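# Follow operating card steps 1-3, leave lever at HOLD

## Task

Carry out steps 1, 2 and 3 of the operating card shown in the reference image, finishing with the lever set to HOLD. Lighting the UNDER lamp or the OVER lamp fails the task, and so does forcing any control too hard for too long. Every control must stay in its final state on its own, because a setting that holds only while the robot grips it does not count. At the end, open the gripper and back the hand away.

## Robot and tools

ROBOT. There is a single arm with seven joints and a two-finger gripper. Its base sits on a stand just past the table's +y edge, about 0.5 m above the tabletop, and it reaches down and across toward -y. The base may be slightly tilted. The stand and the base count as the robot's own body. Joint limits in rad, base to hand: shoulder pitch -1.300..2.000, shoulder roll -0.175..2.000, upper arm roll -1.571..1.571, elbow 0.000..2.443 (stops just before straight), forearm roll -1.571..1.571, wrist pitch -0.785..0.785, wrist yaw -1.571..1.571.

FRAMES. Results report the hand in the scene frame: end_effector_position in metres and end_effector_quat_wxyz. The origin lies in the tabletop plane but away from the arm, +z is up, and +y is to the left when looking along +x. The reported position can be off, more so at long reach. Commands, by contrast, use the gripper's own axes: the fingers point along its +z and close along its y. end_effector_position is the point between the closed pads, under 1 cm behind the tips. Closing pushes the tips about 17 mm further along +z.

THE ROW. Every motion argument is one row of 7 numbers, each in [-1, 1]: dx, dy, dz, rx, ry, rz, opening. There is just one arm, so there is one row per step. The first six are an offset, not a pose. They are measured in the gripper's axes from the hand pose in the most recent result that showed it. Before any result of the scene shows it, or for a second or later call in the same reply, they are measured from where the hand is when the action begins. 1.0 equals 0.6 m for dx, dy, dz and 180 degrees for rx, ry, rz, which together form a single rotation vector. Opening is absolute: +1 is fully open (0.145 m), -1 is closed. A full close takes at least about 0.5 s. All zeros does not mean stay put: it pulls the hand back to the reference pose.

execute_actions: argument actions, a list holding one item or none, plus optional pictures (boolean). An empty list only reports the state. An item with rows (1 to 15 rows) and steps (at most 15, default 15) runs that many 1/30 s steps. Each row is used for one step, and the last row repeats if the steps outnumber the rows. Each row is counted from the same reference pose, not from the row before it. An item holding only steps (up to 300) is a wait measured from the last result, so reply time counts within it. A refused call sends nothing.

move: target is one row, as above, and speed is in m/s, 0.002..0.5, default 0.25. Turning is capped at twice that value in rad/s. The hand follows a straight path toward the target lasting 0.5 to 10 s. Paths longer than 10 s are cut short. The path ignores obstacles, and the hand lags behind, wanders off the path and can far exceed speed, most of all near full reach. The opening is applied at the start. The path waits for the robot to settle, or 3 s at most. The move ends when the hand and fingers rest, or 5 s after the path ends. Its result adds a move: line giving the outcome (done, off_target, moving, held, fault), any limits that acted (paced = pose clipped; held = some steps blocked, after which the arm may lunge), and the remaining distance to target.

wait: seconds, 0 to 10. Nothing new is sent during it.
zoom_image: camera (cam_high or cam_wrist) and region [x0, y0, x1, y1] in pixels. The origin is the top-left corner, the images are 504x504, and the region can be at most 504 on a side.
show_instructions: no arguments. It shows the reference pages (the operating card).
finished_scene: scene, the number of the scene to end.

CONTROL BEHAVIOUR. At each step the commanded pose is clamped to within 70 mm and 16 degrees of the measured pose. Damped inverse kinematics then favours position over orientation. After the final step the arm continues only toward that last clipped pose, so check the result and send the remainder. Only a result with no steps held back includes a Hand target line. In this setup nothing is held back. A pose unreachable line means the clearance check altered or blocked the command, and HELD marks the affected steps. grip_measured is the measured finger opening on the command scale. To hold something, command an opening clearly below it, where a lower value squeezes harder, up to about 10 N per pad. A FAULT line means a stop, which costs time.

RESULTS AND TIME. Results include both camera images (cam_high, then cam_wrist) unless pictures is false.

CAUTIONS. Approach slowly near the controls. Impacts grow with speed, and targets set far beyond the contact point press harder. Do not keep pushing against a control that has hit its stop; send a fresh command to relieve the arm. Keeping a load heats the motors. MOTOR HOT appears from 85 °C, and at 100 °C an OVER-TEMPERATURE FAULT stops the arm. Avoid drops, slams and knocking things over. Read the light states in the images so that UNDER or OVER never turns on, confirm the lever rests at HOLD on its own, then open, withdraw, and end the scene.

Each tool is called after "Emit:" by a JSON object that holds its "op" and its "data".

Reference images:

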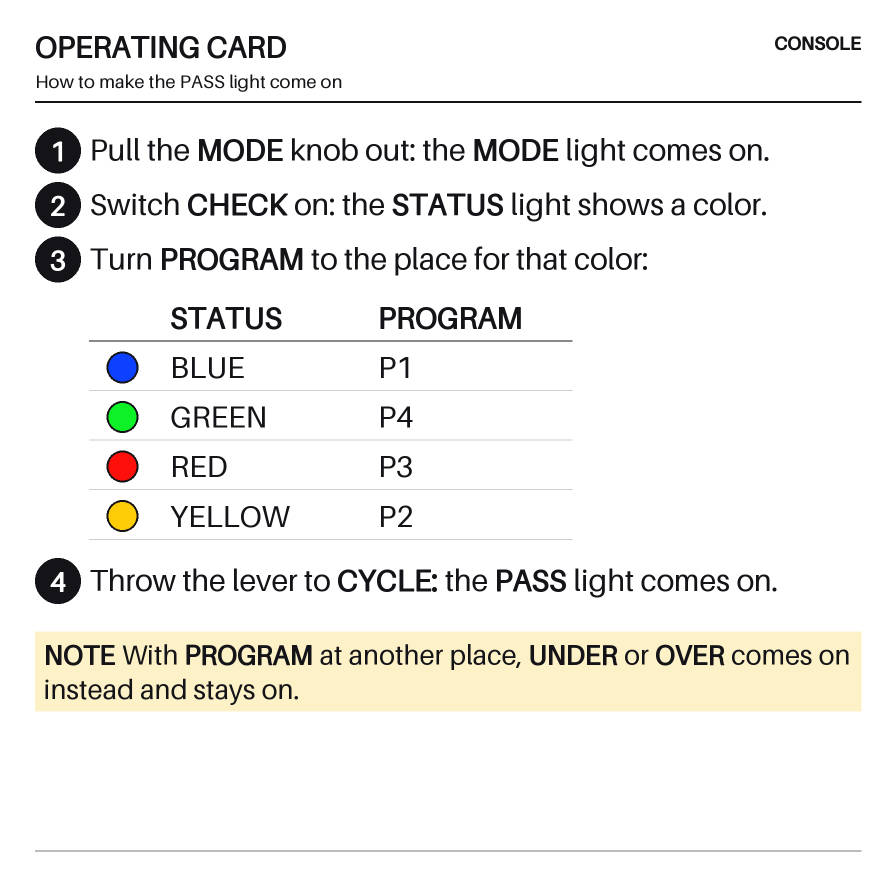

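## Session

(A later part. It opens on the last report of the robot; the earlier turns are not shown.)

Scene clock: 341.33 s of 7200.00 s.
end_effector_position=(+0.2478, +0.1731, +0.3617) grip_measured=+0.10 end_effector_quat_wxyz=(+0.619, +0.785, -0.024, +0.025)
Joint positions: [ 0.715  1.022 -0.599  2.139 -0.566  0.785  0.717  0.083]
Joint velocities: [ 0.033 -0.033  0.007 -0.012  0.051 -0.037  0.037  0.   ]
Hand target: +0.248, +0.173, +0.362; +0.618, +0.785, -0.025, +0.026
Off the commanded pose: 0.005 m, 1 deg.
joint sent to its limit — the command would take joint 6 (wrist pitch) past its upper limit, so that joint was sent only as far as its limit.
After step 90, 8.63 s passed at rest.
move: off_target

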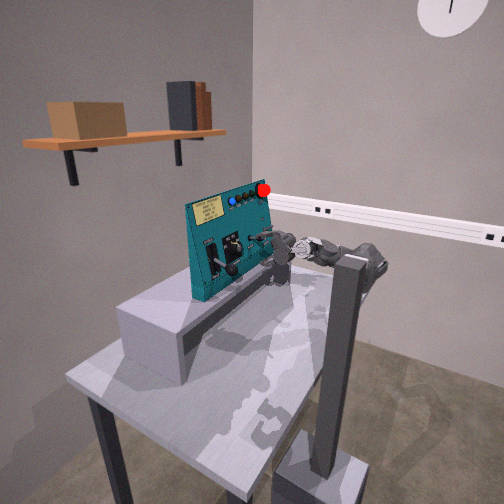

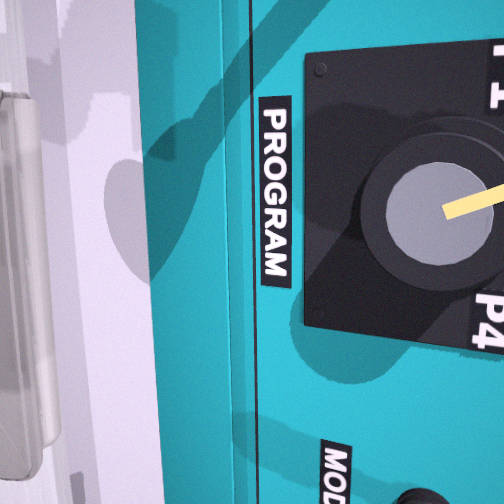

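Emit:
{"op": "move", "data": {"target": [0, 0.017, 0.06, 0, 0, -0.17, 0.1], "speed": 0.1}}

Scene clock: 369.47 s of 7200.00 s.
end_effector_position=(+0.2479, +0.1357, +0.3646) grip_measured=+0.10 end_effector_quat_wxyz=(+0.606, +0.762, +0.182, -0.138)
Joint positions: [ 1.042  1.016 -0.954  1.944 -0.867  0.44   0.815  0.083]
Joint velocities: [-0.011 -0.011  0.002  0.002  0.037 -0.022  0.007  0.   ]
Hand target: +0.248, +0.136, +0.364; +0.604, +0.763, +0.184, -0.139
Off the commanded pose: 0.001 m, 0 deg.
After step 90, 22.20 s passed at rest.
move: done

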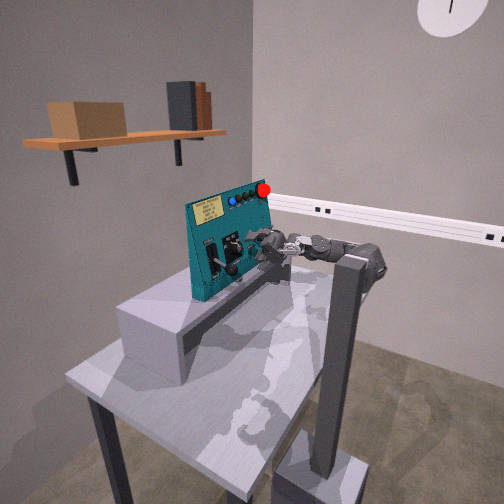

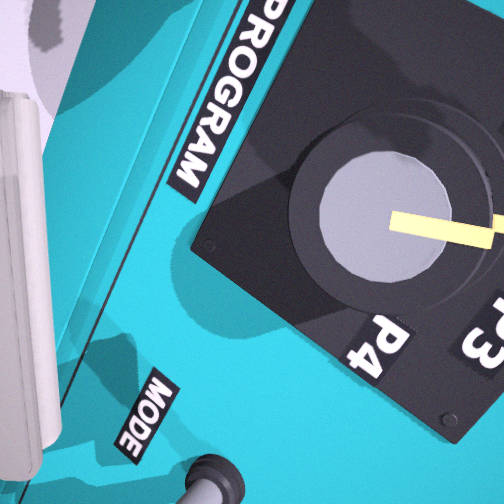

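Emit:
{"op": "move", "data": {"target": [0.005, 0, 0.08, 0, 0, 0, 0.1], "speed": 0.05}}

Scene clock: 400.20 s of 7200.00 s.
end_effector_position=(+0.2503, +0.0898, +0.3499) grip_measured=+0.10 end_effector_quat_wxyz=(+0.602, +0.766, +0.180, -0.137)
Joint positions: [ 1.056  0.836 -0.954  1.676 -0.925  0.345  0.748  0.083]
Joint velocities: [ 0.033  0.033  0.007 -0.007  0.037 -0.037  0.007  0.   ]
Hand target: +0.251, +0.089, +0.352; +0.606, +0.763, +0.181, -0.137
Off the commanded pose: 0.003 m, 1 deg.
After step 90, 26.53 s passed at rest.
move: done

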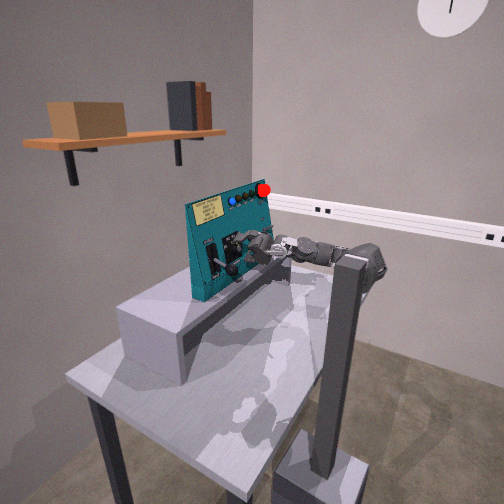

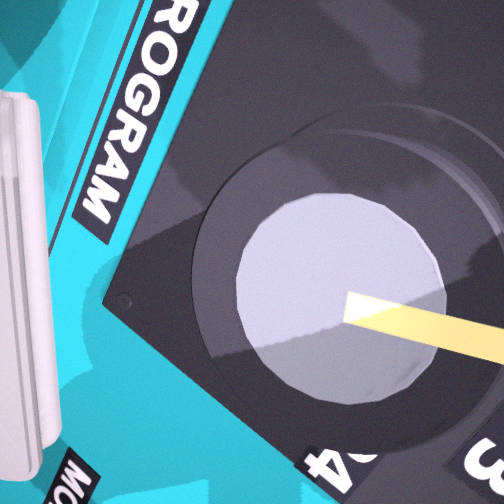

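Emit:
{"op": "zoom_image", "data": {"camera": "cam_high", "region": [190, 200, 310, 300]}}

Region (190, 200, 310, 300) of cam_high's 504x504 image, scaled by 4.200, with more detail than that image has.

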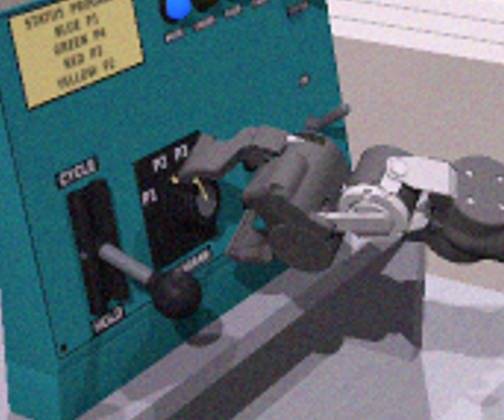

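Emit:
{"op": "move", "data": {"target": [0, 0.004, 0.016, 0, 0, 0, 0.1], "speed": 0.02}}

Scene clock: 414.10 s of 7200.00 s.
end_effector_position=(+0.2509, +0.0806, +0.3472) grip_measured=+0.10 end_effector_quat_wxyz=(+0.599, +0.769, +0.178, -0.137)
Joint positions: [ 1.066  0.798 -0.954  1.618 -0.933  0.325  0.742  0.083]
Joint velocities: [ 0.055 -0.011 -0.007 -0.007 -0.022 -0.037  0.11   0.   ]
Hand target: +0.251, +0.080, +0.350; +0.602, +0.766, +0.180, -0.137
Off the commanded pose: 0.003 m, 1 deg.
After step 90, 10.17 s passed at rest.
move: done

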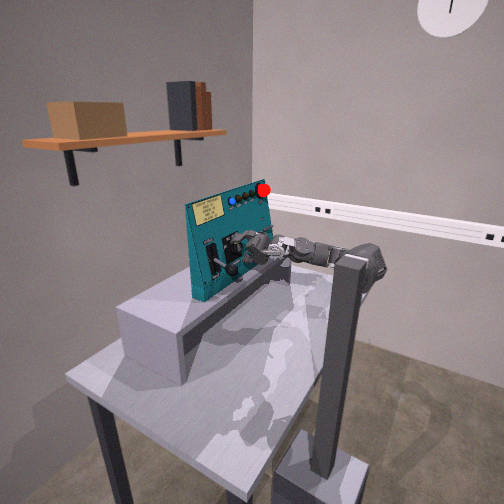

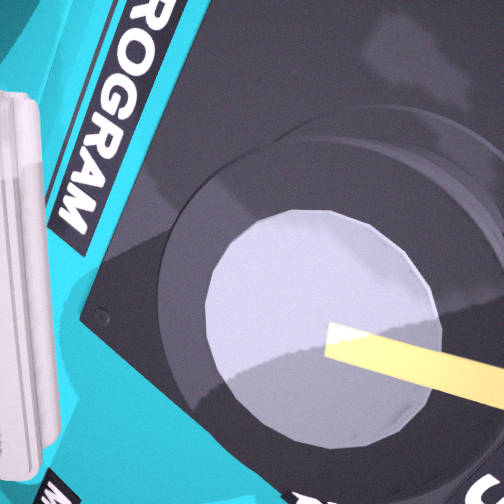

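Emit:
{"op": "execute_actions", "data": {"actions": [{"rows": [[0,0,0,0,0,0,0.0],[0,0,0,0,0,0,-0.08],[0,0,0,0,0,0,-0.16],[0,0,0,0,0,0,-0.22],[0,0,0,0,0,0,-0.28],[0,0,0,0,0,0,-0.32],[0,0,0,0,0,0,-0.36],[0,0,0,0,0,0,-0.4],[0,0,0,0,0,0,-0.45],[0,0,0,0,0,0,-0.5],[0,0,0,0,0,0,-0.55],[0,0,0,0,0,0,-0.6],[0,0,0,0,0,0,-0.7]], "steps": 15}]}}

Scene clock: 422.23 s of 7200.00 s.
end_effector_position=(+0.2501, +0.0809, +0.3453) grip_measured=-0.44 end_effector_quat_wxyz=(+0.596, +0.771, +0.177, -0.137)
Joint positions: [ 1.065  0.799 -0.954  1.617 -0.931  0.325  0.748  0.043]
Joint velocities: [-0.033  0.011  0.007 -0.007 -0.081  0.095  0.051 -0.   ]
Hand target: +0.251, +0.081, +0.347; +0.599, +0.769, +0.178, -0.137
Off the commanded pose: 0.002 m, 0 deg.
Steps of this call (steps 1 to 90: nothing new was sent; then 4.63 s passed at rest; steps 91 to 105: all 15 steps of this action). Readings (end_effector_position):
91: (+0.2509, +0.0806, +0.3472)
92: (+0.2509, +0.0806, +0.3472)
94: (+0.2509, +0.0806, +0.3472)
98: (+0.2505, +0.0807, +0.3463)
105: the state above

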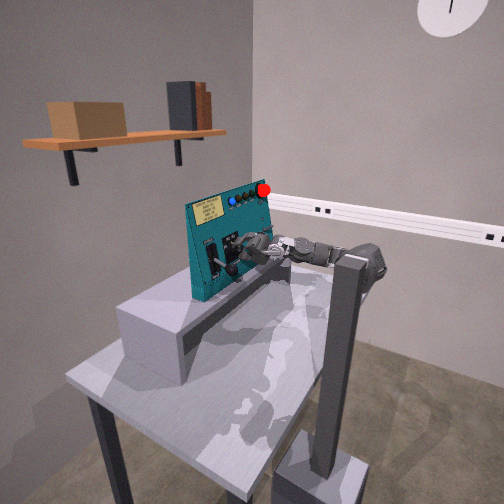

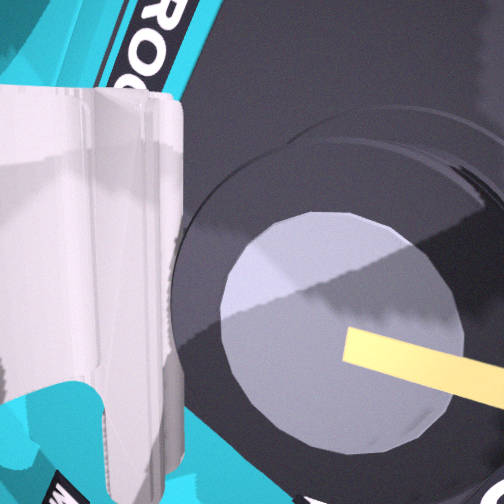

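Gripped. Rotate +40°.

Emit:
{"op": "move", "data": {"target": [0, 0, 0, 0, 0, 0.22, -0.8], "speed": 0.15}}

Scene clock: 429.60 s of 7200.00 s.
end_effector_position=(+0.2491, +0.0816, +0.3434) grip_measured=-0.44 end_effector_quat_wxyz=(+0.604, +0.788, -0.095, +0.073)
Joint positions: [ 0.829  0.606 -0.539  1.617 -0.702  0.59   0.709  0.043]
Joint velocities: [ 0.011 -0.033  0.002  0.002  0.066  0.007 -0.007 -0.   ]
Hand target: +0.249, +0.081, +0.344; +0.605, +0.787, -0.094, +0.074
Off the commanded pose: 0.002 m, 0 deg.
After step 90, 1.80 s passed at rest.
move: done

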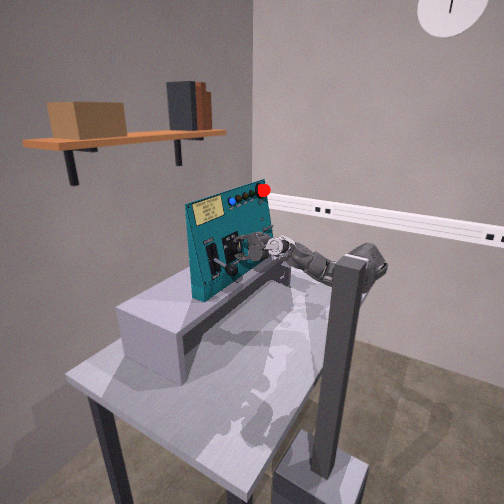

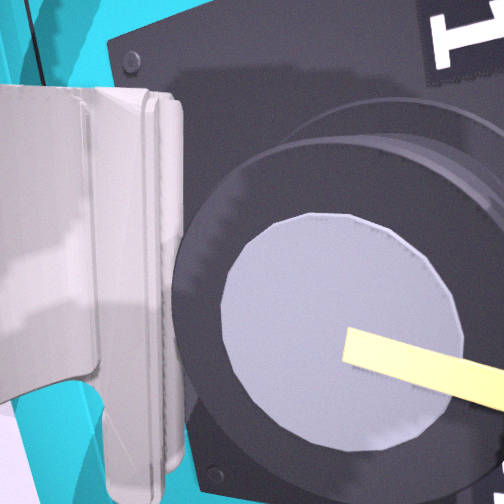

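Emit:
{"op": "execute_actions", "data": {"actions": [{"rows": [[0,0,0,0,0,0,-0.4],[0,0,0,0,0,0,-0.3],[0,0,0,0,0,0,-0.2],[0,0,0,0,0,0,-0.1],[0,0,0,0,0,0,0.0],[0,0,0,0,0,0,0.1]], "steps": 12}], "pictures": false}}

Emit:
{"op": "move", "data": {"target": [0, 0.03, -0.13, 0, 0, -0.1, 0.1], "speed": 0.08}}

Scene clock: 438.70 s of 7200.00 s.
end_effector_position=(+0.2491, +0.0816, +0.3434) grip_measured=+0.10 end_effector_quat_wxyz=(+0.604, +0.788, -0.095, +0.073)
Joint positions: [ 0.829  0.606 -0.539  1.617 -0.701  0.591  0.709  0.083]
Joint velocities: [ 0.055  0.033 -0.017  0.017  0.007  0.022  0.007  0.   ]
Hand target: +0.249, +0.082, +0.343; +0.604, +0.788, -0.095, +0.073
Off the commanded pose: 0.000 m, 0 deg.
Steps of this call (steps 1 to 90: nothing new was sent; then 5.70 s passed at rest; steps 91 to 102: all 12 steps of this action). Readings (end_effector_position):
91: (+0.2491, +0.0816, +0.3434)
92: (+0.2491, +0.0816, +0.3434)
94: (+0.2491, +0.0816, +0.3434)
98: (+0.2491, +0.0816, +0.3434)
102: the state above

Scene clock: 441.13 s of 7200.00 s.
end_effector_position=(+0.2452, +0.1522, +0.3818) grip_measured=+0.10 end_effector_quat_wxyz=(+0.610, +0.792, +0.028, -0.022)
Joint positions: [ 0.856  0.924 -0.596  2.023 -0.757  0.617  0.956  0.083]
Joint velocities: [-0.077  0.011 -0.007 -0.007  0.037 -0.051  0.022  0.   ]
Hand target: +0.246, +0.152, +0.381; +0.608, +0.793, +0.030, -0.024
Off the commanded pose: 0.001 m, 0 deg.
move: done

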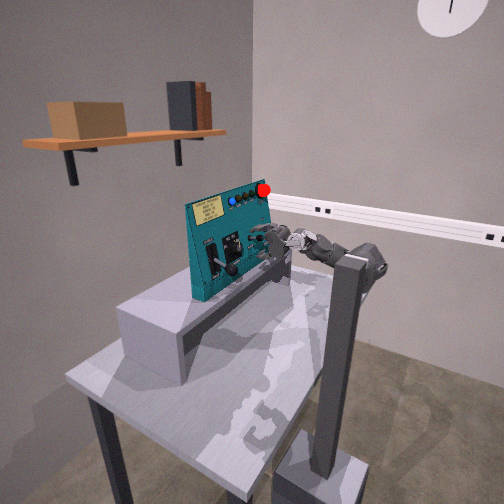

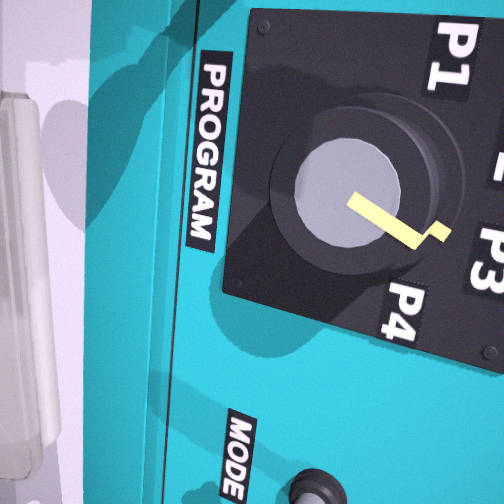

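Emit:
{"op": "move", "data": {"target": [-0.1, 0, -0.08, 0, 0, 0, 0.1], "speed": 0.12}}

Emit:
{"op": "finished_scene", "data": {"scene": 1}}

Scene clock: 449.33 s of 7200.00 s.
end_effector_position=(+0.1844, +0.1979, +0.3985) grip_measured=+0.10 end_effector_quat_wxyz=(+0.609, +0.792, +0.027, -0.025)
Joint positions: [ 0.416  1.25  -0.068  2.132 -0.43   0.462  0.839  0.083]
Joint velocities: [ 0.033 -0.033 -0.002 -0.007  0.051  0.007  0.007  0.   ]
Hand target: +0.185, +0.198, +0.400; +0.611, +0.790, +0.028, -0.023
Off the commanded pose: 0.001 m, 0 deg.
After step 90, 4.20 s passed at rest.
move: done

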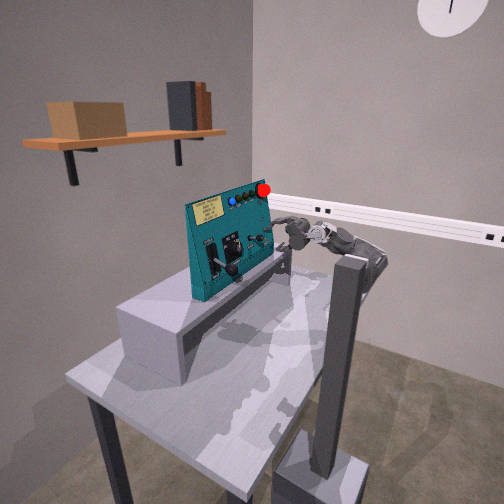

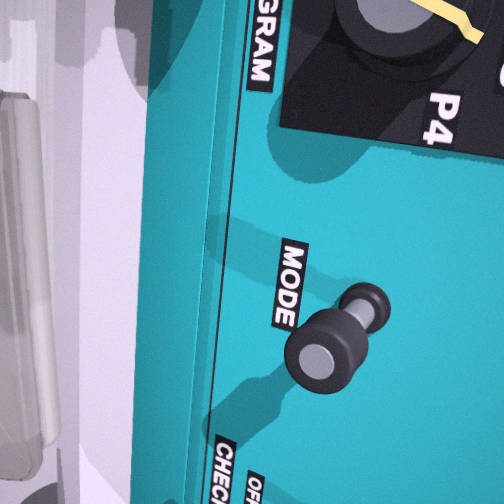

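The scene is finished: the task was done.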